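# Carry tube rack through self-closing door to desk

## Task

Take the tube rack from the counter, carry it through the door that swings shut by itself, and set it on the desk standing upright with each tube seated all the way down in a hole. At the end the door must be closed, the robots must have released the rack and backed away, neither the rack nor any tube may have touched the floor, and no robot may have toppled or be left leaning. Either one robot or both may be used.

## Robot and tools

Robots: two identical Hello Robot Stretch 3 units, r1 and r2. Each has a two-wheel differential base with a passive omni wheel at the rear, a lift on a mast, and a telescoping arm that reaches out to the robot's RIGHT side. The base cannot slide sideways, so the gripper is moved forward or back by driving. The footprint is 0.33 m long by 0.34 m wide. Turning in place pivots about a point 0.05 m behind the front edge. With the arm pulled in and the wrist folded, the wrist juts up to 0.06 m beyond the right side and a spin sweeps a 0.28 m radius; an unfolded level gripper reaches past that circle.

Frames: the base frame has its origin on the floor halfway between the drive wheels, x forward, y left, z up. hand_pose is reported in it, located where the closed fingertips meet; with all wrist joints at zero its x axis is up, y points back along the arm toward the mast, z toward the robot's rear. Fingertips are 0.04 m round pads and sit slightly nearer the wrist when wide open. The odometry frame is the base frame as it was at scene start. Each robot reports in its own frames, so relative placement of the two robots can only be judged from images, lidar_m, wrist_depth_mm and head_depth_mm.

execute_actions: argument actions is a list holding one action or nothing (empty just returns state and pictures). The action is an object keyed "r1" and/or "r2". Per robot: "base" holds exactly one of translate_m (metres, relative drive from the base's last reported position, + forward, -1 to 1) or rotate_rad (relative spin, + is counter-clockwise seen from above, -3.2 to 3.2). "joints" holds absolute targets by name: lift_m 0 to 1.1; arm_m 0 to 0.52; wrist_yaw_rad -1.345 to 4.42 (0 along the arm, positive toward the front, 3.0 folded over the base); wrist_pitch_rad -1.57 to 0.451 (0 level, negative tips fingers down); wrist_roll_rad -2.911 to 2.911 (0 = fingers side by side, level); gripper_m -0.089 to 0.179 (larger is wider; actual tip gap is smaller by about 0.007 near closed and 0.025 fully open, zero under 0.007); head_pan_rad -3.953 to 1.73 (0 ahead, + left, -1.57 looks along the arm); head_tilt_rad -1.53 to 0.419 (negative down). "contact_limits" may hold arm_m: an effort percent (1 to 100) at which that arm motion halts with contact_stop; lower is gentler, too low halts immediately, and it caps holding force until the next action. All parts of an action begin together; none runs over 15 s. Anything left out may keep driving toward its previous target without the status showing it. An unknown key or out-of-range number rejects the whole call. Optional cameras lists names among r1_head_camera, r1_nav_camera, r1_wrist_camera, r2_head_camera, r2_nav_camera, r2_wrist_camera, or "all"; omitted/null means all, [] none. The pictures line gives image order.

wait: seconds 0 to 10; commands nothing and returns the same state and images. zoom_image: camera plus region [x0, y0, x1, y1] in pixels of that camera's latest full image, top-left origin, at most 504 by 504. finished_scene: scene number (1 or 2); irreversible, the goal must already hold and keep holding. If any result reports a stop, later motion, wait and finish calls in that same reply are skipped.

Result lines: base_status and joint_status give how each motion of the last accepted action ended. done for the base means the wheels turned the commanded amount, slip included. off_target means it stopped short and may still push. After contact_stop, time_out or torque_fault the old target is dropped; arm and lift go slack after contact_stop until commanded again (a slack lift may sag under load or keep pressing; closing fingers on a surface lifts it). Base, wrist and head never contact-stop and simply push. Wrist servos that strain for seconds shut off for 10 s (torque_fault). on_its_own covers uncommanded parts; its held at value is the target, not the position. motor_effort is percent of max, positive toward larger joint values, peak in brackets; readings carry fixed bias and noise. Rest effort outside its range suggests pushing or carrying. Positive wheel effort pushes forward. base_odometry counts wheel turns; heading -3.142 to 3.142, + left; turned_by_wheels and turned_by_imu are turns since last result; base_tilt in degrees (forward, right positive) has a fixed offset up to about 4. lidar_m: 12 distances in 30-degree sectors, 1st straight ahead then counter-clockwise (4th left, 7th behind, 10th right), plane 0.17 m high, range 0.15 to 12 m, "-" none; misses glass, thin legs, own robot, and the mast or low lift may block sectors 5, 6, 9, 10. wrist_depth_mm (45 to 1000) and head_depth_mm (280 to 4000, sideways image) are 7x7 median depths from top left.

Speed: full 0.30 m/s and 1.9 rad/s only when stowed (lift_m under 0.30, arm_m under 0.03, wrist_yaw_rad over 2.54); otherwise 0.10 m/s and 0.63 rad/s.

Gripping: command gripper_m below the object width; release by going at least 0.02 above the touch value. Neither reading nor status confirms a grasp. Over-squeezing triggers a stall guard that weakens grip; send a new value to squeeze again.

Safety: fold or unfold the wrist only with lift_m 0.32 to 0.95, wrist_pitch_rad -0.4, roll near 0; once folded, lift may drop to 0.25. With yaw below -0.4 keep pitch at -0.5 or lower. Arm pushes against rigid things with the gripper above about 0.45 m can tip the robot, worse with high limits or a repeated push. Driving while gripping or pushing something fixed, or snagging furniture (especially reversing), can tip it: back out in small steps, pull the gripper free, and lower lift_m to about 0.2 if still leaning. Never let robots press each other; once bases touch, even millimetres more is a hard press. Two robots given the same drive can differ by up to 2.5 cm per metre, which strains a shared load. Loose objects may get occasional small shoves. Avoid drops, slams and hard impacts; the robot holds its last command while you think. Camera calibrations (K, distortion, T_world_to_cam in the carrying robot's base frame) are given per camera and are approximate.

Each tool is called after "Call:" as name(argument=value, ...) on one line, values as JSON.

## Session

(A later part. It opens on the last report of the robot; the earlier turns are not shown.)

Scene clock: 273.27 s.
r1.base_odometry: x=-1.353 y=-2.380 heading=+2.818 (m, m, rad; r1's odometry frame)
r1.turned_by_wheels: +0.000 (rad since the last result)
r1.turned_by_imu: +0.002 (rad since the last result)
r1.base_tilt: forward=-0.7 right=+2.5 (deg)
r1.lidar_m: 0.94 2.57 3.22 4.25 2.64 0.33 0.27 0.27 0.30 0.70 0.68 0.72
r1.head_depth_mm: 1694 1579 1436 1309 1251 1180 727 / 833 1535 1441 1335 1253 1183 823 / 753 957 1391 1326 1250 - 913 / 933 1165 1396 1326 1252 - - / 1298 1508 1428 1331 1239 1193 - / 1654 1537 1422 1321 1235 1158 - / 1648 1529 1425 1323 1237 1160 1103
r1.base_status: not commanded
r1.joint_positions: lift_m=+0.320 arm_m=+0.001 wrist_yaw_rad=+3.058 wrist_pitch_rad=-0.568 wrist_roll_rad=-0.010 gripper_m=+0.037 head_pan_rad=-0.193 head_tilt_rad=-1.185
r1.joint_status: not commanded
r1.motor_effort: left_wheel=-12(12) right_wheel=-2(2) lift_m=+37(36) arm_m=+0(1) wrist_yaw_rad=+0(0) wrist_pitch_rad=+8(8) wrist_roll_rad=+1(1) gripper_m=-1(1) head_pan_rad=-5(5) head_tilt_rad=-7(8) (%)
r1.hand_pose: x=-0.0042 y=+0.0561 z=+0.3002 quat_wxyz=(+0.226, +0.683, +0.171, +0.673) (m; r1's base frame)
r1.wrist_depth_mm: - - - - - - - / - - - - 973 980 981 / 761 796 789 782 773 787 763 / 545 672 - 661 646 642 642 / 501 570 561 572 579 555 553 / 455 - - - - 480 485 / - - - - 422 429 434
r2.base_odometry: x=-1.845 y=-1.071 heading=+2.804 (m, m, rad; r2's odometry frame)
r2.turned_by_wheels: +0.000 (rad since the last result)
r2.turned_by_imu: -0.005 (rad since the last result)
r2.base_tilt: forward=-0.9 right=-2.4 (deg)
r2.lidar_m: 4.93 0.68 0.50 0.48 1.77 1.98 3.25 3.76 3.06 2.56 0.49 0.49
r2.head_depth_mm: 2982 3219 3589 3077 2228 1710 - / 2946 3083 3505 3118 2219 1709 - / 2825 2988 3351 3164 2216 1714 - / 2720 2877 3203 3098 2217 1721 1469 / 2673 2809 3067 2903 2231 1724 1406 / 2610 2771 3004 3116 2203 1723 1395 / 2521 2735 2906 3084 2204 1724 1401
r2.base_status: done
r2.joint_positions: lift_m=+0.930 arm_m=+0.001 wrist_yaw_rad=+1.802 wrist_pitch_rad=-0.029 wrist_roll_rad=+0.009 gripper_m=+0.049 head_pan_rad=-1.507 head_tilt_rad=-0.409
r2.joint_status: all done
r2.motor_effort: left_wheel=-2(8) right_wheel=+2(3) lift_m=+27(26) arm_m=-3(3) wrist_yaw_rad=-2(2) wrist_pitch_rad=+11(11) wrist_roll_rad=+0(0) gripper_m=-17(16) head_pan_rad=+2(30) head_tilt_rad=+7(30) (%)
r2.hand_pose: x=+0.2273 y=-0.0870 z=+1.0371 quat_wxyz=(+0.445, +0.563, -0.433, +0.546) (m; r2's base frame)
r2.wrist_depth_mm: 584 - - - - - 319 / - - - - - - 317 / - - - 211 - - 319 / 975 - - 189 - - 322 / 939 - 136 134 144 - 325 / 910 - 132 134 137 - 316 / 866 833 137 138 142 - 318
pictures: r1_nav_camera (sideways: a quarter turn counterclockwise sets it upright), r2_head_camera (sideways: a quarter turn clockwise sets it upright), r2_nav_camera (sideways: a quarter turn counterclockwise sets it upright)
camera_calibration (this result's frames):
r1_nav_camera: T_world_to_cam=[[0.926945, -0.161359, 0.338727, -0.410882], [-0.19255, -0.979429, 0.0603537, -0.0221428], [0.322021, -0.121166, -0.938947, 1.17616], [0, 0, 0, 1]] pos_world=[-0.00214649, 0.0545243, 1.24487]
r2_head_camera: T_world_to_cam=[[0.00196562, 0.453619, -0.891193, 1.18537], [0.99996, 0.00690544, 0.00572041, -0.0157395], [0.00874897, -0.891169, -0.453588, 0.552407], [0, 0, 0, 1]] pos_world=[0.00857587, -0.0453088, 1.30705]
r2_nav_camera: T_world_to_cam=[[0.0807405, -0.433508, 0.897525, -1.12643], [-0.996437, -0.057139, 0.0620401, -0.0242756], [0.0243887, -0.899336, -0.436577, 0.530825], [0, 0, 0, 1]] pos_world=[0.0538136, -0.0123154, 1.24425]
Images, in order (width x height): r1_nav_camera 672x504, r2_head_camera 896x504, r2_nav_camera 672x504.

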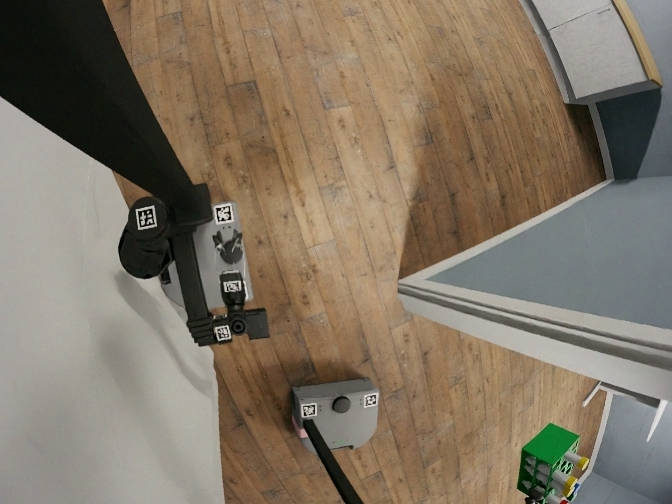

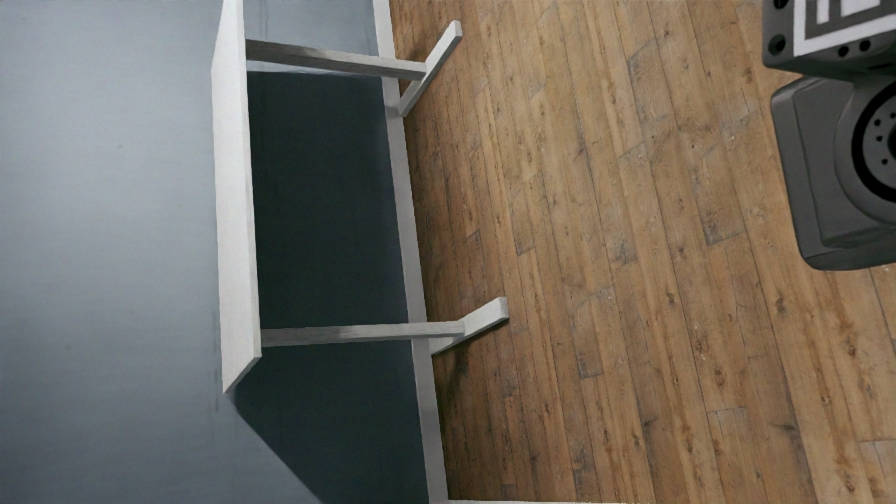

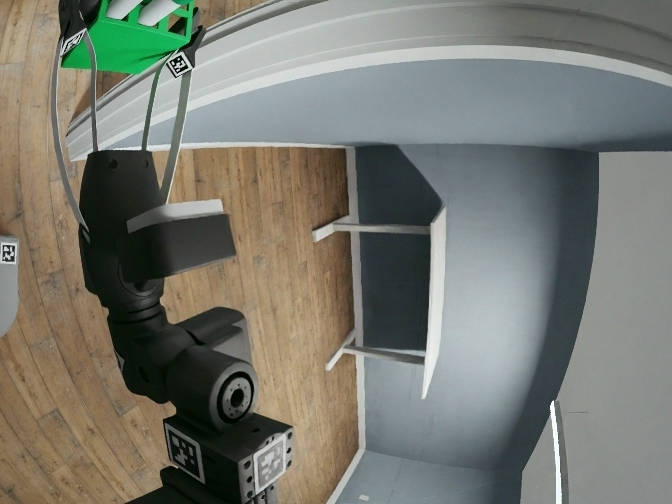

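Call:
execute_actions(actions=[{"r2":{"base":{"rotate_rad":-1.665},"joints":{"head_pan_rad":0.0,"head_tilt_rad":-0.5,"lift_m":0.97}},"r1":{"base":{"rotate_rad":-0.42}}}], cameras=[])

Call:
execute_actions(actions=[{"r2":{"base":{"translate_m":0.35}},"r1":{"base":{"translate_m":0.22}}}], cameras=[])

Call:
execute_actions(actions=[{"r2":{"base":{"translate_m":0.3}},"r1":{"base":{"rotate_rad":-0.55}}}], cameras=["r1_nav_camera"])

Call:
execute_actions(actions=[{"r2":{"base":{"translate_m":0.3}},"r1":{"base":{"translate_m":0.25}}}], cameras=["r1_nav_camera"])

Scene clock: 283.67 s.
r1.base_odometry: x=-1.353 y=-2.380 heading=+2.398 (m, m, rad; r1's odometry frame)
r1.turned_by_wheels: -0.420 (rad since the last result)
r1.turned_by_imu: -0.419 (rad since the last result)
r1.base_tilt: forward=-0.7 right=+2.6 (deg)
r1.lidar_m: 0.72 1.28 2.61 4.37 4.27 0.45 0.28 0.25 0.26 0.31 0.69 0.55
r1.head_depth_mm: 1691 696 1266 1209 1247 814 618 / 1692 1561 1222 1184 1248 1067 756 / 1694 1551 1436 1314 1251 - 935 / 1679 1551 1422 1332 1236 - - / 1685 1513 1388 1328 1235 1194 - / 767 931 1348 1322 1239 1164 - / 744 1115 1396 1317 1222 1163 1097
r1.base_status: done
r1.joint_positions: lift_m=+0.320 arm_m=+0.001 wrist_yaw_rad=+3.058 wrist_pitch_rad=-0.568 wrist_roll_rad=-0.010 gripper_m=+0.037 head_pan_rad=-0.193 head_tilt_rad=-1.185
r1.joint_status: not commanded
r1.motor_effort: left_wheel=-3(8) right_wheel=-9(18) lift_m=+36(36) arm_m=+0(0) wrist_yaw_rad=+0(0) wrist_pitch_rad=+9(8) wrist_roll_rad=+1(1) gripper_m=+0(0) head_pan_rad=-4(4) head_tilt_rad=-7(7) (%)
r1.hand_pose: x=-0.0042 y=+0.0561 z=+0.3002 quat_wxyz=(+0.226, +0.683, +0.171, +0.673) (m; r1's base frame)
r1.wrist_depth_mm: - - - - - - - / - - 992 - 975 987 992 / 815 791 800 788 778 789 781 / 661 656 - 658 651 638 652 / 570 564 560 575 573 559 548 / 495 - - - - 484 483 / - - - - 423 431 423
r2.base_odometry: x=-1.845 y=-1.071 heading=+1.139 (m, m, rad; r2's odometry frame)
r2.turned_by_wheels: -1.665 (rad since the last result)
r2.turned_by_imu: -1.634 (rad since the last result)
r2.base_tilt: forward=-0.8 right=-2.4 (deg)
r2.lidar_m: 2.56 0.59 0.49 4.84 0.68 0.51 0.47 1.46 1.91 2.84 3.77 3.82
r2.head_depth_mm: 3458 3803 3943 2617 2127 - 1269 / 3237 3569 3777 2634 345 - - / 3063 3344 3515 2598 288 - 1271 / 2912 3228 3501 2612 1897 1547 1321 / 2794 3007 3364 2627 1968 1583 1319 / 2656 2870 3166 2606 1973 1584 1323 / 2582 2582 2979 2616 1972 1569 1322
r2.base_status: done
r2.joint_positions: lift_m=+0.970 arm_m=+0.001 wrist_yaw_rad=+1.802 wrist_pitch_rad=-0.029 wrist_roll_rad=+0.009 gripper_m=+0.049 head_pan_rad=-0.007 head_tilt_rad=-0.494
r2.joint_status: all done
r2.motor_effort: left_wheel=+2(6) right_wheel=-2(4) lift_m=+26(25) arm_m=-3(3) wrist_yaw_rad=-2(2) wrist_pitch_rad=+11(11) wrist_roll_rad=+0(0) gripper_m=-18(17) head_pan_rad=+3(30) head_tilt_rad=-4(17) (%)
r2.hand_pose: x=+0.2273 y=-0.0870 z=+1.0769 quat_wxyz=(+0.445, +0.563, -0.432, +0.545) (m; r2's base frame)
r2.wrist_depth_mm: 628 - - - - - - / 615 - - - - - - / 614 - - 210 - - - / 601 - - 191 - - - / 590 - 135 134 143 - - / 574 874 132 135 136 - - / 566 871 137 138 142 - -
pictures: none
No camera images: the call's "cameras" was empty. Leave "cameras" out to get every camera's image.

Scene clock: 288.13 s.
r1.base_odometry: x=-1.515 y=-2.231 heading=+2.398 (m, m, rad; r1's odometry frame)
r1.turned_by_wheels: +0.000 (rad since the last result)
r1.turned_by_imu: +0.001 (rad since the last result)
r1.base_tilt: forward=-0.7 right=+2.6 (deg)
r1.lidar_m: 0.50 0.88 2.42 3.27 0.49 0.31 0.27 0.28 0.33 2.45 4.37 0.62
r1.head_depth_mm: 1699 1549 1414 1335 1252 1176 791 / 660 1520 1244 1304 1255 1190 866 / 1694 1538 1233 1307 1245 - 911 / 1679 1549 1432 1323 1240 - - / 1632 791 993 1299 1243 1193 - / 527 636 892 1310 1240 1162 - / 488 722 1327 1324 1239 1161 1100
r1.base_status: done
r1.joint_positions: lift_m=+0.320 arm_m=+0.001 wrist_yaw_rad=+3.057 wrist_pitch_rad=-0.568 wrist_roll_rad=-0.010 gripper_m=+0.037 head_pan_rad=-0.194 head_tilt_rad=-1.187
r1.joint_status: not commanded
r1.motor_effort: left_wheel=-16(30) right_wheel=-12(23) lift_m=+35(36) arm_m=+0(0) wrist_yaw_rad=+0(1) wrist_pitch_rad=+8(9) wrist_roll_rad=+1(1) gripper_m=-1(0) head_pan_rad=-3(4) head_tilt_rad=-6(6) (%)
r1.hand_pose: x=-0.0041 y=+0.0560 z=+0.3001 quat_wxyz=(+0.226, +0.683, +0.171, +0.673) (m; r1's base frame)
r1.wrist_depth_mm: - - - - - - - / 475 - 998 993 991 953 989 / 451 800 794 788 783 795 764 / 430 623 - 651 641 647 646 / 412 563 568 580 576 551 561 / 393 - - - - 491 483 / - - - - 421 432 428
r2.base_odometry: x=-1.699 y=-0.754 heading=+1.139 (m, m, rad; r2's odometry frame)
r2.turned_by_wheels: +0.000 (rad since the last result)
r2.turned_by_imu: +0.001 (rad since the last result)
r2.base_tilt: forward=-0.9 right=-2.4 (deg)
r2.lidar_m: 2.23 0.97 0.45 0.37 0.75 0.74 0.82 2.08 2.25 3.34 3.63 3.41
r2.head_depth_mm: 3053 3344 3699 2643 2143 - 1261 / 2880 3139 3497 2642 345 - - / 2793 2719 3182 2604 289 - 1278 / 2621 2753 3202 2621 1908 1544 1332 / 2491 2654 2973 2605 1969 1586 1321 / 2371 2470 2875 2603 1955 1563 1309 / 2275 2258 2647 2517 1966 1573 1321
r2.base_status: done
r2.joint_positions: lift_m=+0.970 arm_m=+0.001 wrist_yaw_rad=+1.802 wrist_pitch_rad=-0.029 wrist_roll_rad=+0.009 gripper_m=+0.049 head_pan_rad=-0.007 head_tilt_rad=-0.494
r2.joint_status: not commanded
r2.motor_effort: left_wheel=+1(6) right_wheel=-1(3) lift_m=+27(26) arm_m=-3(3) wrist_yaw_rad=-2(2) wrist_pitch_rad=+11(11) wrist_roll_rad=+0(0) gripper_m=-17(17) head_pan_rad=+2(2) head_tilt_rad=-3(4) (%)
r2.hand_pose: x=+0.2273 y=-0.0870 z=+1.0769 quat_wxyz=(+0.445, +0.563, -0.432, +0.545) (m; r2's base frame)
r2.wrist_depth_mm: 868 - - - - - - / 859 - - - - - - / 838 - - 211 - - - / 833 - - 190 - - - / 808 - 135 134 144 - - / 804 - 132 135 137 - - / 789 - 137 138 142 - -
pictures: none
No camera images: the call's "cameras" was empty. Leave "cameras" out to get every camera's image.

Scene clock: 292.10 s.
r1.base_odometry: x=-1.515 y=-2.231 heading=+1.848 (m, m, rad; r1's odometry frame)
r1.turned_by_wheels: -0.550 (rad since the last result)
r1.turned_by_imu: -0.548 (rad since the last result)
r1.base_tilt: forward=-0.7 right=+2.5 (deg)
r1.lidar_m: 0.87 0.50 0.82 2.41 3.21 0.44 0.28 0.26 0.26 0.32 2.42 4.37
r1.head_depth_mm: 1698 1554 1448 1341 1244 825 619 / 1673 1552 1440 1337 1252 1081 757 / 1691 1548 1437 1328 1253 - 933 / 1688 1544 1420 1325 1237 - - / 1658 1539 1401 1324 1239 1192 - / 1651 1335 1314 1316 1229 1161 - / 1654 1526 1367 1175 1235 1156 1098
r1.base_status: done
r1.joint_positions: lift_m=+0.320 arm_m=+0.001 wrist_yaw_rad=+3.057 wrist_pitch_rad=-0.568 wrist_roll_rad=-0.010 gripper_m=+0.037 head_pan_rad=-0.194 head_tilt_rad=-1.187
r1.joint_status: not commanded
r1.motor_effort: left_wheel=-7(11) right_wheel=-13(25) lift_m=+35(34) arm_m=+0(0) wrist_yaw_rad=-1(0) wrist_pitch_rad=+9(8) wrist_roll_rad=+1(1) gripper_m=+0(1) head_pan_rad=-3(3) head_tilt_rad=-6(6) (%)
r1.hand_pose: x=-0.0041 y=+0.0560 z=+0.3001 quat_wxyz=(+0.226, +0.683, +0.171, +0.673) (m; r1's base frame)
r1.wrist_depth_mm: - - - - - - 840 / - - - 997 973 969 733 / 815 820 776 805 789 776 618 / 663 660 - 648 656 649 545 / 573 569 565 577 577 552 527 / 490 - - - - 485 482 / - - - - 419 432 428
r2.base_odometry: x=-1.573 y=-0.481 heading=+1.139 (m, m, rad; r2's odometry frame)
r2.turned_by_wheels: +0.000 (rad since the last result)
r2.turned_by_imu: +0.001 (rad since the last result)
r2.base_tilt: forward=-0.8 right=-2.3 (deg)
r2.lidar_m: 2.42 1.28 0.60 0.48 0.47 0.98 1.12 2.35 2.53 3.54 3.52 3.05
r2.head_depth_mm: 2758 2974 3329 2648 2147 - 1272 / 2562 2739 3157 2624 345 - - / 2469 2566 2907 2637 289 - 1278 / 2354 2432 2803 2611 1903 1542 1315 / 2221 2277 2668 2598 1972 1584 1316 / 2134 2203 2519 2612 1970 1561 1317 / 2065 1962 2375 2507 1975 1578 1317
r2.base_status: done
r2.joint_positions: lift_m=+0.970 arm_m=+0.001 wrist_yaw_rad=+1.802 wrist_pitch_rad=-0.029 wrist_roll_rad=+0.009 gripper_m=+0.049 head_pan_rad=-0.007 head_tilt_rad=-0.494
r2.joint_status: not commanded
r2.motor_effort: left_wheel=+2(5) right_wheel=-2(3) lift_m=+26(26) arm_m=-3(3) wrist_yaw_rad=-2(2) wrist_pitch_rad=+11(11) wrist_roll_rad=+0(0) gripper_m=-17(17) head_pan_rad=+2(1) head_tilt_rad=-3(4) (%)
r2.hand_pose: x=+0.2273 y=-0.0870 z=+1.0769 quat_wxyz=(+0.445, +0.563, -0.432, +0.545) (m; r2's base frame)
r2.wrist_depth_mm: - - - - - - - / - - - - - - - / - - - 210 - - - / - - - 190 - - - / - - 136 134 143 - - / - - 132 135 136 - - / 953 - 137 138 142 - -
pictures: r1_nav_camera (sideways: a quarter turn counterclockwise sets it upright)
camera_calibration (this result's frames):
r1_nav_camera: T_world_to_cam=[[0.927479, -0.163087, 0.33643, -0.407894], [-0.194062, -0.979131, 0.0603567, -0.0221374], [0.319565, -0.121268, -0.939772, 1.17725], [0, 0, 0, 1]] pos_world=[-0.00219073, 0.0545651, 1.24491]
Images, in order (width x height): r1_nav_camera 672x504.

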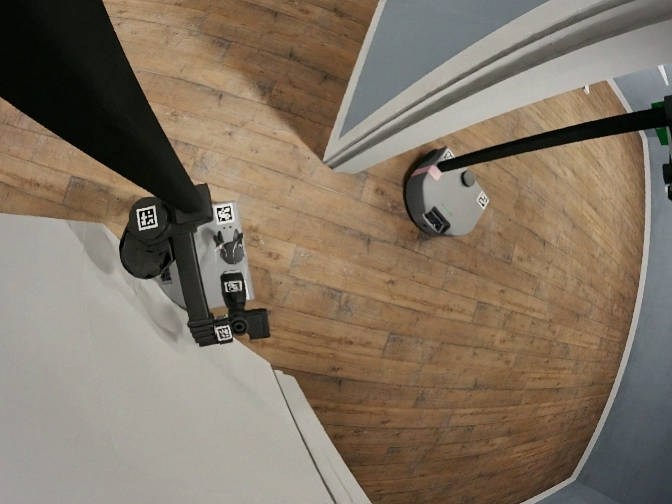

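Scene clock: 296.07 s.
r1.base_odometry: x=-1.584 y=-1.991 heading=+1.848 (m, m, rad; r1's odometry frame)
r1.turned_by_wheels: +0.000 (rad since the last result)
r1.turned_by_imu: +0.001 (rad since the last result)
r1.base_tilt: forward=-0.7 right=+2.6 (deg)
r1.lidar_m: 4.27 0.34 0.32 2.35 0.49 0.31 0.27 0.28 0.33 0.56 2.56 4.14
r1.head_depth_mm: 1707 1559 1434 1335 1244 1177 796 / 1685 1547 1440 1330 1244 1184 867 / 1680 1560 1425 1340 1246 - 915 / 1674 1537 1422 1319 1244 - - / 1669 1538 1421 1317 1232 1195 - / 1677 1528 1401 1322 1237 1162 - / 1652 1524 1283 1316 925 1157 1104
r1.base_status: translate_m off_target (by the wheels' count: +0.2501 of +0.2500)
r1.joint_positions: lift_m=+0.320 arm_m=+0.001 wrist_yaw_rad=+3.057 wrist_pitch_rad=-0.568 wrist_roll_rad=-0.010 gripper_m=+0.037 head_pan_rad=-0.194 head_tilt_rad=-1.187
r1.joint_status: not commanded
r1.motor_effort: left_wheel=-17(18) right_wheel=-16(16) lift_m=+35(35) arm_m=+0(0) wrist_yaw_rad=-1(0) wrist_pitch_rad=+8(9) wrist_roll_rad=+1(1) gripper_m=+0(0) head_pan_rad=-4(3) head_tilt_rad=-6(6) (%)
r1.hand_pose: x=-0.0041 y=+0.0560 z=+0.3001 quat_wxyz=(+0.226, +0.683, +0.171, +0.673) (m; r1's base frame)
r1.wrist_depth_mm: - - - - - 316 278 / - - - 992 965 335 299 / 447 786 777 786 802 364 331 / 424 674 - 648 665 402 611 / 411 561 558 578 542 450 540 / 387 - - - - 487 484 / - - - - 425 431 427
r2.base_odometry: x=-1.448 y=-0.208 heading=+1.140 (m, m, rad; r2's odometry frame)
r2.turned_by_wheels: +0.000 (rad since the last result)
r2.turned_by_imu: +0.001 (rad since the last result)
r2.base_tilt: forward=-0.8 right=-2.4 (deg)
r2.lidar_m: 2.15 1.60 0.75 0.60 0.59 0.63 1.35 2.62 2.84 3.44 3.40 2.15
r2.head_depth_mm: 2411 2608 2968 2648 2124 - 1266 / 2275 2297 2765 2463 346 - - / 2176 1996 2639 2634 288 - 1276 / 2061 1984 2509 2613 1906 1557 1325 / 1967 1977 2341 2488 1979 1581 1328 / 1871 1965 2231 2368 1998 1577 1311 / 1797 1852 2123 2309 1887 1566 1325
r2.base_status: done
r2.joint_positions: lift_m=+0.970 arm_m=+0.001 wrist_yaw_rad=+1.802 wrist_pitch_rad=-0.029 wrist_roll_rad=+0.009 gripper_m=+0.049 head_pan_rad=-0.007 head_tilt_rad=-0.494
r2.joint_status: not commanded
r2.motor_effort: left_wheel=+2(6) right_wheel=-1(3) lift_m=+27(27) arm_m=-3(3) wrist_yaw_rad=-1(2) wrist_pitch_rad=+11(11) wrist_roll_rad=+0(0) gripper_m=-17(17) head_pan_rad=+3(1) head_tilt_rad=-4(4) (%)
r2.hand_pose: x=+0.2273 y=-0.0870 z=+1.0769 quat_wxyz=(+0.445, +0.563, -0.432, +0.545) (m; r2's base frame)
r2.wrist_depth_mm: - - - - - - - / - - - - - - - / - - - 211 - - - / - - - 190 - - - / - - 136 134 144 - - / - - 132 134 137 - - / - - 136 138 143 - -
pictures: r1_nav_camera (sideways: a quarter turn counterclockwise sets it upright)
camera_calibration (this result's frames):
r1_nav_camera: T_world_to_cam=[[0.927479, -0.163087, 0.33643, -0.407893], [-0.194063, -0.979131, 0.0603567, -0.0221374], [0.319565, -0.121268, -0.939772, 1.17725], [0, 0, 0, 1]] pos_world=[-0.00219073, 0.0545651, 1.24491]
Images, in order (width x height): r1_nav_camera 672x504.

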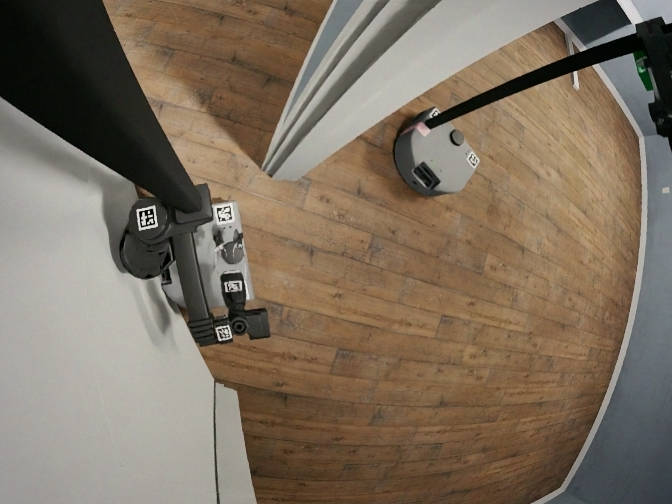

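r2 has done 0.95 of ~2.0.

Call:
execute_actions(actions=[{"r2":{"base":{"translate_m":0.2}},"r1":{"base":{"rotate_rad":-0.3}}}], cameras=[])

Call:
execute_actions(actions=[{"r2":{"base":{"translate_m":0.7},"joints":{"head_tilt_rad":-0.8,"head_pan_rad":0.3}},"r1":{"base":{"translate_m":0.7},"joints":{"head_pan_rad":-3.0,"head_tilt_rad":-0.4}}}], cameras=["r1_nav_camera","r2_nav_camera","r2_wrist_camera"])

Scene clock: 301.20 s.
r1.base_odometry: x=-1.584 y=-1.990 heading=+1.548 (m, m, rad; r1's odometry frame)
r1.turned_by_wheels: -0.300 (rad since the last result)
r1.turned_by_imu: -0.297 (rad since the last result)
r1.base_tilt: forward=-0.7 right=+2.5 (deg)
r1.lidar_m: 4.15 1.11 0.32 0.33 2.49 0.36 0.27 0.27 0.28 0.40 2.10 3.34
r1.head_depth_mm: 1697 1555 1441 1346 1254 1005 679 / 1695 1565 1436 1328 1243 1187 795 / 1684 1538 1425 1333 1235 - 911 / 1685 1528 1428 1330 1233 - - / 1668 1536 1419 1325 1233 1190 - / 1674 1529 1415 1319 1239 1157 - / 1663 1524 1414 1315 1235 1135 1100
r1.base_status: done
r1.joint_positions: lift_m=+0.320 arm_m=+0.001 wrist_yaw_rad=+3.057 wrist_pitch_rad=-0.568 wrist_roll_rad=-0.010 gripper_m=+0.037 head_pan_rad=-0.194 head_tilt_rad=-1.187
r1.joint_status: not commanded
r1.on_its_own: right_wheel is at rest, and its effort (-22) is outside its rest range (-18 to +18)
r1.motor_effort: left_wheel=-8(12) right_wheel=-22(33) lift_m=+36(35) arm_m=+0(0) wrist_yaw_rad=+0(0) wrist_pitch_rad=+9(8) wrist_roll_rad=+1(1) gripper_m=-1(0) head_pan_rad=-3(3) head_tilt_rad=-6(6) (%)
r1.hand_pose: x=-0.0041 y=+0.0560 z=+0.3001 quat_wxyz=(+0.226, +0.683, +0.171, +0.673) (m; r1's base frame)
r1.wrist_depth_mm: - - - - 340 330 - / - - 988 - 372 369 943 / 799 792 783 800 419 718 765 / 668 665 - 652 471 631 651 / 568 560 560 581 534 551 541 / 489 - - - - 486 485 / - - - - 420 432 425
r2.base_odometry: x=-1.364 y=-0.027 heading=+1.140 (m, m, rad; r2's odometry frame)
r2.turned_by_wheels: +0.000 (rad since the last result)
r2.turned_by_imu: +0.000 (rad since the last result)
r2.base_tilt: forward=-0.9 right=-2.3 (deg)
r2.lidar_m: 1.96 1.47 0.85 0.67 0.67 0.72 1.52 2.81 3.02 3.37 3.32 1.96
r2.head_depth_mm: 2193 2296 2707 2634 2150 - 1266 / 2096 1993 2134 2323 345 - - / 1983 1983 2386 2577 288 - 1268 / 1880 1959 2249 2416 1896 1538 1321 / 1786 1860 2121 2307 1982 1582 1317 / 1718 1773 2016 2232 1970 1573 1321 / 1636 1713 1919 2109 1953 1539 1319
r2.base_status: done
r2.joint_positions: lift_m=+0.970 arm_m=+0.001 wrist_yaw_rad=+1.802 wrist_pitch_rad=-0.029 wrist_roll_rad=+0.009 gripper_m=+0.049 head_pan_rad=-0.007 head_tilt_rad=-0.494
r2.joint_status: not commanded
r2.motor_effort: left_wheel=+1(5) right_wheel=-2(2) lift_m=+26(26) arm_m=-3(3) wrist_yaw_rad=-1(2) wrist_pitch_rad=+11(11) wrist_roll_rad=+0(0) gripper_m=-17(17) head_pan_rad=+1(2) head_tilt_rad=-3(3) (%)
r2.hand_pose: x=+0.2273 y=-0.0870 z=+1.0769 quat_wxyz=(+0.445, +0.563, -0.432, +0.545) (m; r2's base frame)
r2.wrist_depth_mm: - - - - - - - / - - - - - - - / - - - 210 - - - / - - - 189 - - - / - - 135 134 144 - - / - - 132 135 136 - - / - - 137 138 142 - -
pictures: none
No camera images: the call's "cameras" was empty. Leave "cameras" out to get every camera's image.

Scene clock: 309.43 s.
r1.base_odometry: x=-1.568 y=-1.291 heading=+1.548 (m, m, rad; r1's odometry frame)
r1.turned_by_wheels: +0.000 (rad since the last result)
r1.turned_by_imu: +0.002 (rad since the last result)
r1.base_tilt: forward=-0.7 right=+2.6 (deg)
r1.lidar_m: 3.47 3.35 1.43 1.27 0.66 0.57 0.62 0.69 0.96 2.02 2.24 3.49
r1.head_depth_mm: 475 511 556 608 670 746 844 / 487 526 572 627 691 780 881 / 499 540 587 647 720 808 922 / 513 556 607 670 749 845 972 / 527 574 627 696 777 882 1022 / 542 590 647 719 812 922 1069 / 555 608 667 744 843 966 1138
r1.base_status: done
r1.joint_positions: lift_m=+0.320 arm_m=+0.001 wrist_yaw_rad=+3.057 wrist_pitch_rad=-0.568 wrist_roll_rad=-0.010 gripper_m=+0.037 head_pan_rad=-2.993 head_tilt_rad=-0.408
r1.joint_status: all done
r1.motor_effort: left_wheel=+2(7) right_wheel=-3(17) lift_m=+34(35) arm_m=+0(0) wrist_yaw_rad=-1(0) wrist_pitch_rad=+8(9) wrist_roll_rad=+1(1) gripper_m=+0(0) head_pan_rad=-5(53) head_tilt_rad=+3(34) (%)
r1.hand_pose: x=-0.0041 y=+0.0560 z=+0.3001 quat_wxyz=(+0.226, +0.683, +0.171, +0.673) (m; r1's base frame)
r1.wrist_depth_mm: 583 713 - - - - - / 600 739 - 994 - 976 992 / 592 741 790 790 794 796 762 / 589 666 - 661 650 657 647 / 558 563 556 574 567 553 555 / 502 - - - - 479 482 / - - - - 417 428 424
r2.base_odometry: x=-1.072 y=+0.609 heading=+1.140 (m, m, rad; r2's odometry frame)
r2.turned_by_wheels: +0.000 (rad since the last result)
r2.turned_by_imu: +0.001 (rad since the last result)
r2.base_tilt: forward=-0.9 right=-2.3 (deg)
r2.lidar_m: 1.31 0.87 1.20 0.95 0.94 1.01 1.38 3.42 3.71 3.08 3.05 1.31
r2.head_depth_mm: 989 719 604 330 - 1302 1174 / 983 715 620 1790 1512 1307 1166 / 980 712 617 1784 1508 1308 1164 / 970 707 614 1756 1507 1312 1164 / 965 706 592 1735 1502 1298 1160 / 956 700 590 1694 1504 1310 1153 / 950 699 572 1288 1427 1299 1148
r2.base_status: done
r2.joint_positions: lift_m=+0.970 arm_m=+0.001 wrist_yaw_rad=+1.802 wrist_pitch_rad=-0.029 wrist_roll_rad=+0.009 gripper_m=+0.049 head_pan_rad=+0.293 head_tilt_rad=-0.790
r2.joint_status: all done
r2.motor_effort: left_wheel=+1(5) right_wheel=-1(2) lift_m=+27(26) arm_m=-3(3) wrist_yaw_rad=-2(1) wrist_pitch_rad=+11(11) wrist_roll_rad=+0(0) gripper_m=-16(17) head_pan_rad=+2(20) head_tilt_rad=-6(33) (%)
r2.hand_pose: x=+0.2273 y=-0.0870 z=+1.0769 quat_wxyz=(+0.445, +0.563, -0.432, +0.545) (m; r2's base frame)
r2.wrist_depth_mm: - - - - - - - / - - - - - - - / - - - 210 - - - / - - 845 190 - 969 932 / 626 605 135 134 143 668 - / 477 478 132 134 136 - - / - - 137 138 142 - -
pictures: r1_nav_camera (sideways: a quarter turn counterclockwise sets it upright), r2_nav_camera (sideways: a quarter turn counterclockwise sets it upright), r2_wrist_camera
camera_calibration (this result's frames):
r1_nav_camera: T_world_to_cam=[[-0.425971, -0.0832817, 0.900896, -1.13517], [-0.105158, 0.993563, 0.042126, 0.000999942], [-0.898605, -0.0767924, -0.431987, 0.524329], [0, 0, 0, 1]] pos_world=[-0.0122792, -0.0552679, 1.24913]
r2_nav_camera: T_world_to_cam=[[0.693356, 0.264412, 0.670331, -0.833996], [0.304562, -0.950604, 0.0599423, -0.02945], [0.653069, 0.162596, -0.739637, 0.921246], [0, 0, 0, 1]] pos_world=[-0.0144117, 0.0427323, 1.24221]
r2_wrist_camera: T_world_to_cam=[[0.195242, -0.97893, -0.0597988, -0.0669427], [-0.203697, 0.0191674, -0.978846, 1.13722], [0.959369, 0.203293, -0.195663, 0.17161], [0, 0, 0, 1]] pos_world=[0.0800816, -0.122217, 1.14274]
Images, in order (width x height): r1_nav_camera 672x504, r2_nav_camera 672x504, r2_wrist_camera 644x364.

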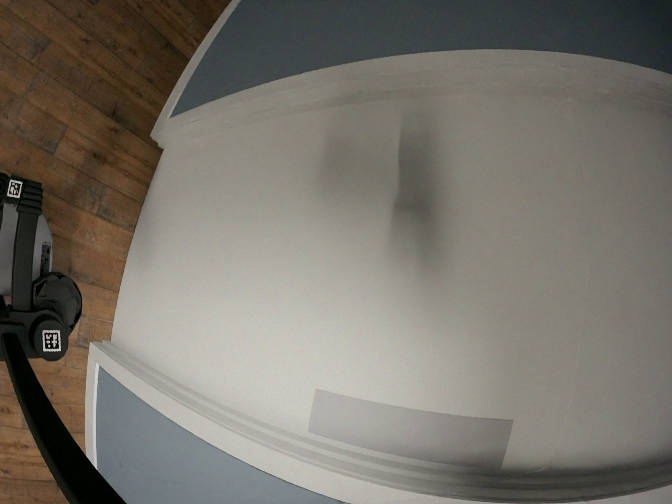

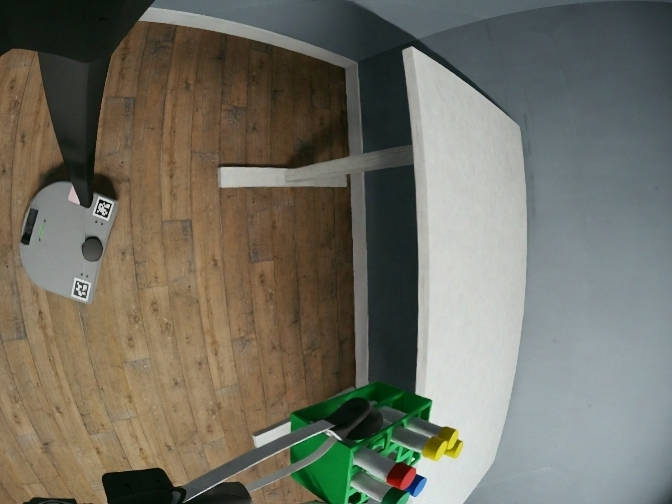

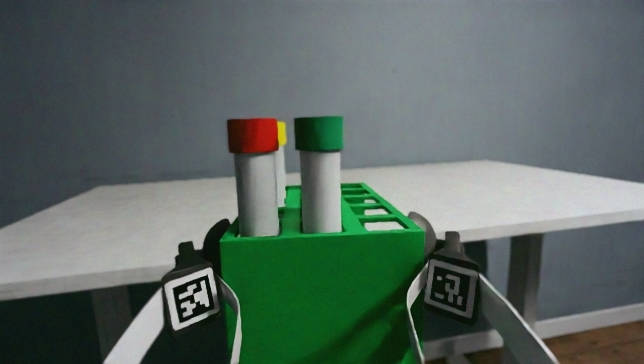

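Call:
execute_actions(actions=[{"r2":{"base":{"translate_m":0.27}}}], cameras=[])

Call:
execute_actions(actions=[{"r2":{"base":{"rotate_rad":0.75},"joints":{"arm_m":0.36,"wrist_yaw_rad":1.5,"head_pan_rad":-1.0,"head_tilt_rad":-0.6}}}], cameras=["r2_head_camera","r2_nav_camera"])

Scene clock: 316.80 s.
r1.base_odometry: x=-1.568 y=-1.291 heading=+1.548 (m, m, rad; r1's odometry frame)
r1.turned_by_wheels: +0.000 (rad since the last result)
r1.turned_by_imu: +0.001 (rad since the last result)
r1.base_tilt: forward=-0.7 right=+2.5 (deg)
r1.lidar_m: 3.47 3.34 1.69 1.26 0.66 0.57 0.62 0.69 0.96 2.02 2.24 3.50
r1.head_depth_mm: 475 512 556 608 670 747 842 / 486 525 571 627 693 778 881 / 499 540 589 648 720 810 923 / 512 556 606 669 743 844 967 / 526 573 627 692 777 880 1016 / 540 589 648 717 809 921 1074 / 555 606 670 745 846 966 1140
r1.base_status: not commanded
r1.joint_positions: lift_m=+0.320 arm_m=+0.001 wrist_yaw_rad=+3.057 wrist_pitch_rad=-0.568 wrist_roll_rad=-0.010 gripper_m=+0.037 head_pan_rad=-2.993 head_tilt_rad=-0.408
r1.joint_status: not commanded
r1.motor_effort: left_wheel=+2(2) right_wheel=-3(3) lift_m=+35(35) arm_m=+0(0) wrist_yaw_rad=-1(1) wrist_pitch_rad=+8(8) wrist_roll_rad=+1(1) gripper_m=+0(1) head_pan_rad=-4(4) head_tilt_rad=+3(3) (%)
r1.hand_pose: x=-0.0041 y=+0.0560 z=+0.3001 quat_wxyz=(+0.226, +0.683, +0.171, +0.673) (m; r1's base frame)
r1.wrist_depth_mm: 594 705 - - - - - / 589 745 - - 989 987 961 / 594 771 787 792 774 769 773 / 590 668 - 647 650 644 651 / 558 562 561 574 577 553 556 / 491 - - - - 480 485 / - - - - 424 432 429
r2.base_odometry: x=-0.959 y=+0.854 heading=+1.140 (m, m, rad; r2's odometry frame)
r2.turned_by_wheels: +0.000 (rad since the last result)
r2.turned_by_imu: +0.000 (rad since the last result)
r2.base_tilt: forward=-0.8 right=-2.4 (deg)
r2.lidar_m: 1.07 1.06 0.67 1.05 1.04 1.12 1.65 3.66 3.74 2.99 2.86 1.07
r2.head_depth_mm: 937 718 566 323 - 1292 1168 / 929 715 563 464 1421 1316 1163 / 922 711 561 464 420 1327 1160 / 911 710 561 461 419 1309 1158 / 894 706 557 460 409 1307 1157 / 884 702 555 457 406 1311 1158 / 873 699 552 457 397 1279 1141
r2.base_status: done
r2.joint_positions: lift_m=+0.970 arm_m=+0.001 wrist_yaw_rad=+1.802 wrist_pitch_rad=-0.029 wrist_roll_rad=+0.009 gripper_m=+0.049 head_pan_rad=+0.293 head_tilt_rad=-0.790
r2.joint_status: not commanded
r2.motor_effort: left_wheel=+1(5) right_wheel=-1(3) lift_m=+26(26) arm_m=-3(3) wrist_yaw_rad=-2(2) wrist_pitch_rad=+11(11) wrist_roll_rad=+0(0) gripper_m=-18(17) head_pan_rad=+2(2) head_tilt_rad=-7(6) (%)
r2.hand_pose: x=+0.2273 y=-0.0870 z=+1.0769 quat_wxyz=(+0.445, +0.563, -0.432, +0.545) (m; r2's base frame)
r2.wrist_depth_mm: 871 886 930 981 - - - / 872 934 959 - - - - / 901 936 965 211 - - - / 903 952 833 190 - 980 - / 625 610 135 133 144 545 535 / 418 411 132 134 137 380 374 / 312 307 137 138 142 322 -
pictures: none
No camera images: the call's "cameras" was empty. Leave "cameras" out to get every camera's image.

Scene clock: 320.67 s.
r1.base_odometry: x=-1.568 y=-1.291 heading=+1.548 (m, m, rad; r1's odometry frame)
r1.turned_by_wheels: +0.000 (rad since the last result)
r1.turned_by_imu: +0.000 (rad since the last result)
r1.base_tilt: forward=-0.7 right=+2.5 (deg)
r1.lidar_m: 3.46 3.33 1.60 1.27 0.66 0.56 0.62 0.69 0.95 2.01 2.24 3.49
r1.head_depth_mm: 476 511 553 609 670 747 841 / 486 526 571 627 696 779 882 / 498 541 589 648 717 810 922 / 512 555 607 669 747 843 966 / 526 572 626 693 778 880 1013 / 540 588 646 721 811 926 1078 / 554 607 667 747 844 969 1138
r1.base_status: not commanded
r1.joint_positions: lift_m=+0.320 arm_m=+0.001 wrist_yaw_rad=+3.057 wrist_pitch_rad=-0.568 wrist_roll_rad=-0.010 gripper_m=+0.037 head_pan_rad=-2.993 head_tilt_rad=-0.408
r1.joint_status: not commanded
r1.motor_effort: left_wheel=+2(2) right_wheel=-3(4) lift_m=+35(35) arm_m=+0(0) wrist_yaw_rad=+0(0) wrist_pitch_rad=+9(8) wrist_roll_rad=+1(1) gripper_m=+0(0) head_pan_rad=-4(5) head_tilt_rad=+3(4) (%)
r1.hand_pose: x=-0.0041 y=+0.0560 z=+0.3001 quat_wxyz=(+0.226, +0.683, +0.171, +0.673) (m; r1's base frame)
r1.wrist_depth_mm: 578 718 - - - - - / 587 758 962 979 968 981 968 / 591 757 795 772 787 783 784 / 587 672 - 651 658 657 648 / 551 568 573 585 575 557 551 / 492 - - - - 482 481 / - - - - 420 430 430
r2.base_odometry: x=-0.959 y=+0.854 heading=+1.890 (m, m, rad; r2's odometry frame)
r2.turned_by_wheels: +0.750 (rad since the last result)
r2.turned_by_imu: +0.735 (rad since the last result)
r2.base_tilt: forward=-1.0 right=-2.5 (deg)
r2.lidar_m: 0.67 1.15 1.04 1.04 1.27 1.64 3.68 3.27 2.96 1.08 1.07 1.06
r2.head_depth_mm: 1538 1690 718 633 1749 1421 1245 / 1414 1194 715 584 1658 1455 1248 / 1283 1189 557 584 1517 1457 1249 / 1181 1185 585 579 478 1456 1244 / 1095 1144 737 579 462 1390 1239 / 1022 1082 775 578 461 404 1242 / 959 1014 771 577 461 384 1238
r2.base_status: done
r2.joint_positions: lift_m=+0.970 arm_m=+0.360 wrist_yaw_rad=+1.501 wrist_pitch_rad=-0.029 wrist_roll_rad=+0.009 gripper_m=+0.049 head_pan_rad=-0.993 head_tilt_rad=-0.606
r2.joint_status: all done
r2.motor_effort: left_wheel=-2(6) right_wheel=+2(6) lift_m=+27(26) arm_m=+3(3) wrist_yaw_rad=-1(4) wrist_pitch_rad=+11(11) wrist_roll_rad=+0(0) gripper_m=-17(17) head_pan_rad=-4(31) head_tilt_rad=+4(26) (%)
r2.hand_pose: x=+0.2334 y=-0.5226 z=+1.0769 quat_wxyz=(+0.522, +0.492, -0.512, +0.472) (m; r2's base frame)
r2.wrist_depth_mm: 978 887 838 792 733 694 652 / - 935 855 808 750 706 676 / - 964 850 210 764 719 687 / - 976 836 189 787 750 704 / 623 609 136 134 144 536 524 / 416 412 132 135 137 377 370 / 312 305 137 138 142 290 284
pictures: r2_head_camera (sideways: a quarter turn clockwise sets it upright), r2_nav_camera (sideways: a quarter turn counterclockwise sets it upright)
camera_calibration (this result's frames):
r2_head_camera: T_world_to_cam=[[-0.311852, 0.534849, -0.785293, 1.04919], [0.867354, 0.497661, -0.00549179, -0.000333513], [0.387873, -0.68284, -0.6191, 0.765435], [0, 0, 0, 1]] pos_world=[0.0305915, -0.038325, 1.2978]
r2_nav_camera: T_world_to_cam=[[0.374816, -0.47795, 0.794403, -0.993757], [-0.832873, -0.549972, 0.0620775, -0.025306], [0.40723, -0.684905, -0.60421, 0.746595], [0, 0, 0, 1]] pos_world=[0.0473633, 0.0224626, 1.24212]
Images, in order (width x height): r2_head_camera 896x504, r2_nav_camera 672x504.

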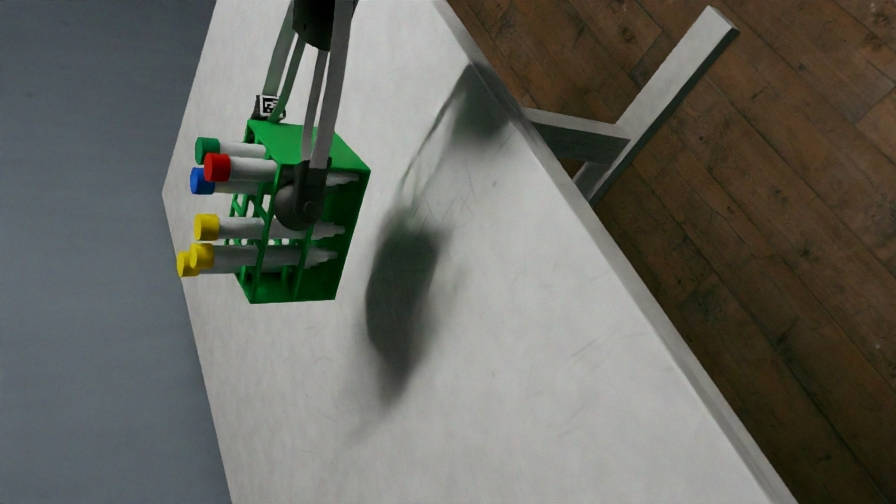

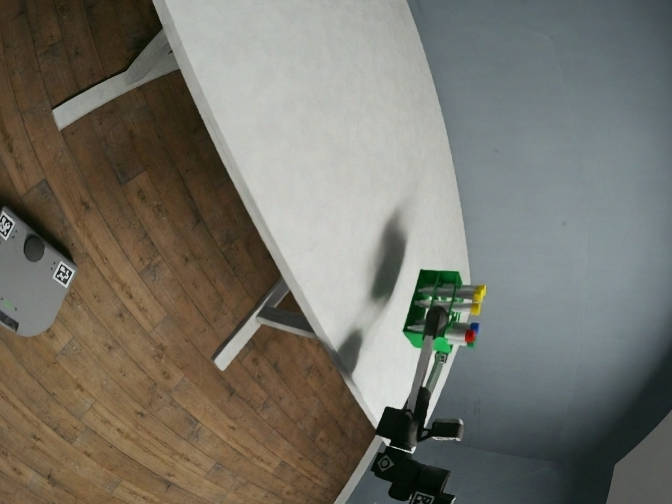

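Call:
execute_actions(actions=[{"r2":{"joints":{"lift_m":0.908,"arm_m":0.4}}}], cameras=[])

Call:
execute_actions(actions=[{"r2":{"joints":{"lift_m":0.899}}}], cameras=["r2_head_camera"])

Scene clock: 325.47 s.
r1.base_odometry: x=-1.568 y=-1.291 heading=+1.548 (m, m, rad; r1's odometry frame)
r1.turned_by_wheels: +0.000 (rad since the last result)
r1.turned_by_imu: +0.001 (rad since the last result)
r1.base_tilt: forward=-0.7 right=+2.6 (deg)
r1.lidar_m: 3.47 3.34 1.60 1.26 0.66 0.57 0.62 0.69 0.96 2.02 2.24 3.49
r1.head_depth_mm: 475 512 555 606 671 750 843 / 486 527 572 627 695 778 882 / 499 540 590 647 720 810 924 / 512 554 607 670 746 845 964 / 524 571 628 693 779 880 1016 / 539 590 649 719 811 923 1079 / 557 605 669 746 840 966 1138
r1.base_status: not commanded
r1.joint_positions: lift_m=+0.320 arm_m=+0.001 wrist_yaw_rad=+3.057 wrist_pitch_rad=-0.568 wrist_roll_rad=-0.010 gripper_m=+0.037 head_pan_rad=-2.993 head_tilt_rad=-0.408
r1.joint_status: not commanded
r1.motor_effort: left_wheel=+2(2) right_wheel=-3(3) lift_m=+35(35) arm_m=+0(0) wrist_yaw_rad=+0(0) wrist_pitch_rad=+8(8) wrist_roll_rad=+1(0) gripper_m=-1(1) head_pan_rad=-5(5) head_tilt_rad=+3(3) (%)
r1.hand_pose: x=-0.0041 y=+0.0560 z=+0.3001 quat_wxyz=(+0.226, +0.683, +0.171, +0.673) (m; r1's base frame)
r1.wrist_depth_mm: 580 721 - - - - - / 588 749 - 981 980 - 961 / 592 726 817 789 798 793 786 / 596 662 - 643 651 658 652 / 563 562 563 578 563 557 549 / 493 - - - - 487 477 / - - - - 419 435 427
r2.base_odometry: x=-0.959 y=+0.854 heading=+1.890 (m, m, rad; r2's odometry frame)
r2.turned_by_wheels: +0.000 (rad since the last result)
r2.turned_by_imu: -0.001 (rad since the last result)
r2.base_tilt: forward=-0.9 right=-2.5 (deg)
r2.lidar_m: 0.67 1.15 1.04 1.05 1.27 1.64 3.68 3.28 2.97 1.09 1.07 1.06
r2.head_depth_mm: 1552 1668 828 632 1759 1425 1248 / 1404 1198 733 585 1639 1458 1254 / 1281 1186 587 582 1514 1454 1246 / 1183 1185 660 582 478 1457 1245 / 1088 1134 780 581 462 1382 1236 / 1020 1089 772 578 462 404 1238 / 954 1017 774 578 461 383 1239
r2.base_status: not commanded
r2.joint_positions: lift_m=+0.908 arm_m=+0.400 wrist_yaw_rad=+1.501 wrist_pitch_rad=-0.029 wrist_roll_rad=+0.009 gripper_m=+0.049 head_pan_rad=-0.993 head_tilt_rad=-0.606
r2.joint_status: all done
r2.motor_effort: left_wheel=-2(2) right_wheel=+2(2) lift_m=+21(27) arm_m=+4(3) wrist_yaw_rad=-1(1) wrist_pitch_rad=+11(11) wrist_roll_rad=+0(0) gripper_m=-17(17) head_pan_rad=-4(3) head_tilt_rad=+4(4) (%)
r2.hand_pose: x=+0.2334 y=-0.5626 z=+1.0152 quat_wxyz=(+0.522, +0.492, -0.512, +0.472) (m; r2's base frame)
r2.wrist_depth_mm: 947 883 812 767 711 678 643 / - 912 828 794 735 693 649 / - 943 848 210 763 711 676 / 864 800 570 189 690 661 625 / 426 415 135 133 144 369 359 / 284 279 132 135 137 257 252 / 212 209 137 138 142 198 194
pictures: none
No camera images: the call's "cameras" was empty. Leave "cameras" out to get every camera's image.

Scene clock: 326.17 s.
r1.base_odometry: x=-1.568 y=-1.291 heading=+1.548 (m, m, rad; r1's odometry frame)
r1.turned_by_wheels: +0.000 (rad since the last result)
r1.turned_by_imu: +0.000 (rad since the last result)
r1.base_tilt: forward=-0.7 right=+2.5 (deg)
r1.lidar_m: 3.45 3.32 1.60 1.27 0.66 0.57 0.62 0.69 0.96 2.01 2.24 3.49
r1.head_depth_mm: 475 513 555 608 671 743 845 / 488 526 573 626 696 775 879 / 499 540 589 647 720 807 928 / 513 555 606 669 748 843 964 / 525 573 627 694 773 881 1018 / 540 590 647 718 805 921 1073 / 556 605 670 747 844 970 1126
r1.base_status: not commanded
r1.joint_positions: lift_m=+0.320 arm_m=+0.001 wrist_yaw_rad=+3.057 wrist_pitch_rad=-0.568 wrist_roll_rad=-0.010 gripper_m=+0.037 head_pan_rad=-2.993 head_tilt_rad=-0.408
r1.joint_status: not commanded
r1.motor_effort: left_wheel=+2(2) right_wheel=-3(4) lift_m=+35(35) arm_m=+0(0) wrist_yaw_rad=+0(0) wrist_pitch_rad=+8(8) wrist_roll_rad=+1(1) gripper_m=-1(1) head_pan_rad=-5(4) head_tilt_rad=+3(3) (%)
r1.hand_pose: x=-0.0041 y=+0.0560 z=+0.3001 quat_wxyz=(+0.226, +0.683, +0.171, +0.673) (m; r1's base frame)
r1.wrist_depth_mm: 581 711 - - - - - / 585 760 991 995 - 969 993 / 602 744 802 785 778 775 780 / 590 669 - 659 655 654 640 / 560 568 562 567 578 566 553 / 498 - - - - 487 487 / - - - - 420 433 432
r2.base_odometry: x=-0.959 y=+0.854 heading=+1.890 (m, m, rad; r2's odometry frame)
r2.turned_by_wheels: +0.000 (rad since the last result)
r2.turned_by_imu: +0.000 (rad since the last result)
r2.base_tilt: forward=-0.9 right=-2.4 (deg)
r2.lidar_m: 0.67 1.15 1.04 1.05 1.27 1.64 3.69 3.28 2.96 1.09 1.07 1.06
r2.head_depth_mm: 1552 1675 825 631 1753 1430 1246 / 1396 1192 765 584 1657 1456 1240 / 1280 1192 596 581 1510 1459 1252 / 1180 1181 674 582 476 1453 1247 / 1095 1136 778 580 463 1391 1244 / 1018 1088 772 578 461 404 1240 / 958 1014 772 578 461 383 1236
r2.base_status: not commanded
r2.joint_positions: lift_m=+0.899 arm_m=+0.400 wrist_yaw_rad=+1.501 wrist_pitch_rad=-0.027 wrist_roll_rad=+0.009 gripper_m=+0.049 head_pan_rad=-0.993 head_tilt_rad=-0.606
r2.joint_status: all done
r2.motor_effort: left_wheel=-3(2) right_wheel=+2(2) lift_m=+20(21) arm_m=+4(4) wrist_yaw_rad=-1(1) wrist_pitch_rad=+10(11) wrist_roll_rad=+0(0) gripper_m=-16(16) head_pan_rad=-3(3) head_tilt_rad=+4(4) (%)
r2.hand_pose: x=+0.2335 y=-0.5626 z=+1.0067 quat_wxyz=(+0.522, +0.491, -0.512, +0.473) (m; r2's base frame)
r2.wrist_depth_mm: 950 885 819 766 719 676 643 / 974 920 849 783 739 686 662 / - 929 855 210 775 708 674 / 813 767 536 189 648 614 582 / 401 392 136 134 143 343 338 / 265 262 132 135 136 242 237 / 198 195 137 138 143 186 181
pictures: r2_head_camera (sideways: a quarter turn clockwise sets it upright)
camera_calibration (this result's frames):
r2_head_camera: T_world_to_cam=[[-0.311852, 0.534849, -0.785293, 1.04919], [0.867354, 0.497661, -0.00549178, -0.000333518], [0.387873, -0.68284, -0.6191, 0.765435], [0, 0, 0, 1]] pos_world=[0.0305915, -0.038325, 1.2978]
Images, in order (width x height): r2_head_camera 896x504.

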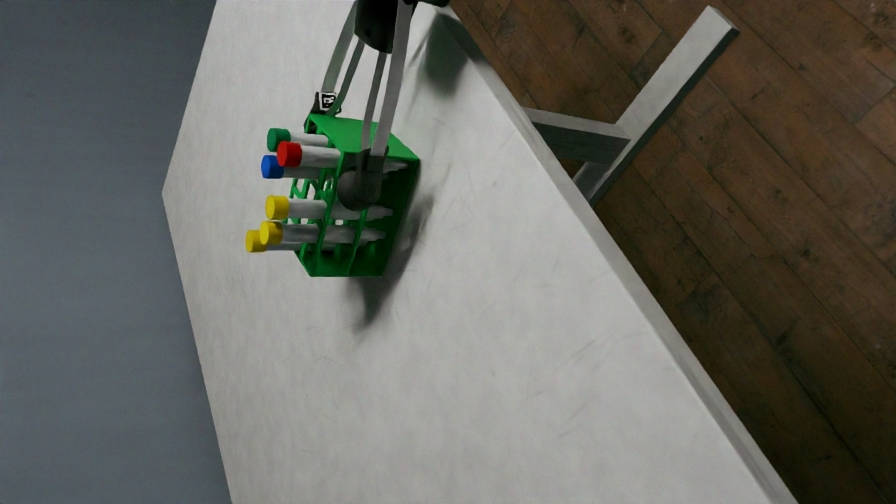

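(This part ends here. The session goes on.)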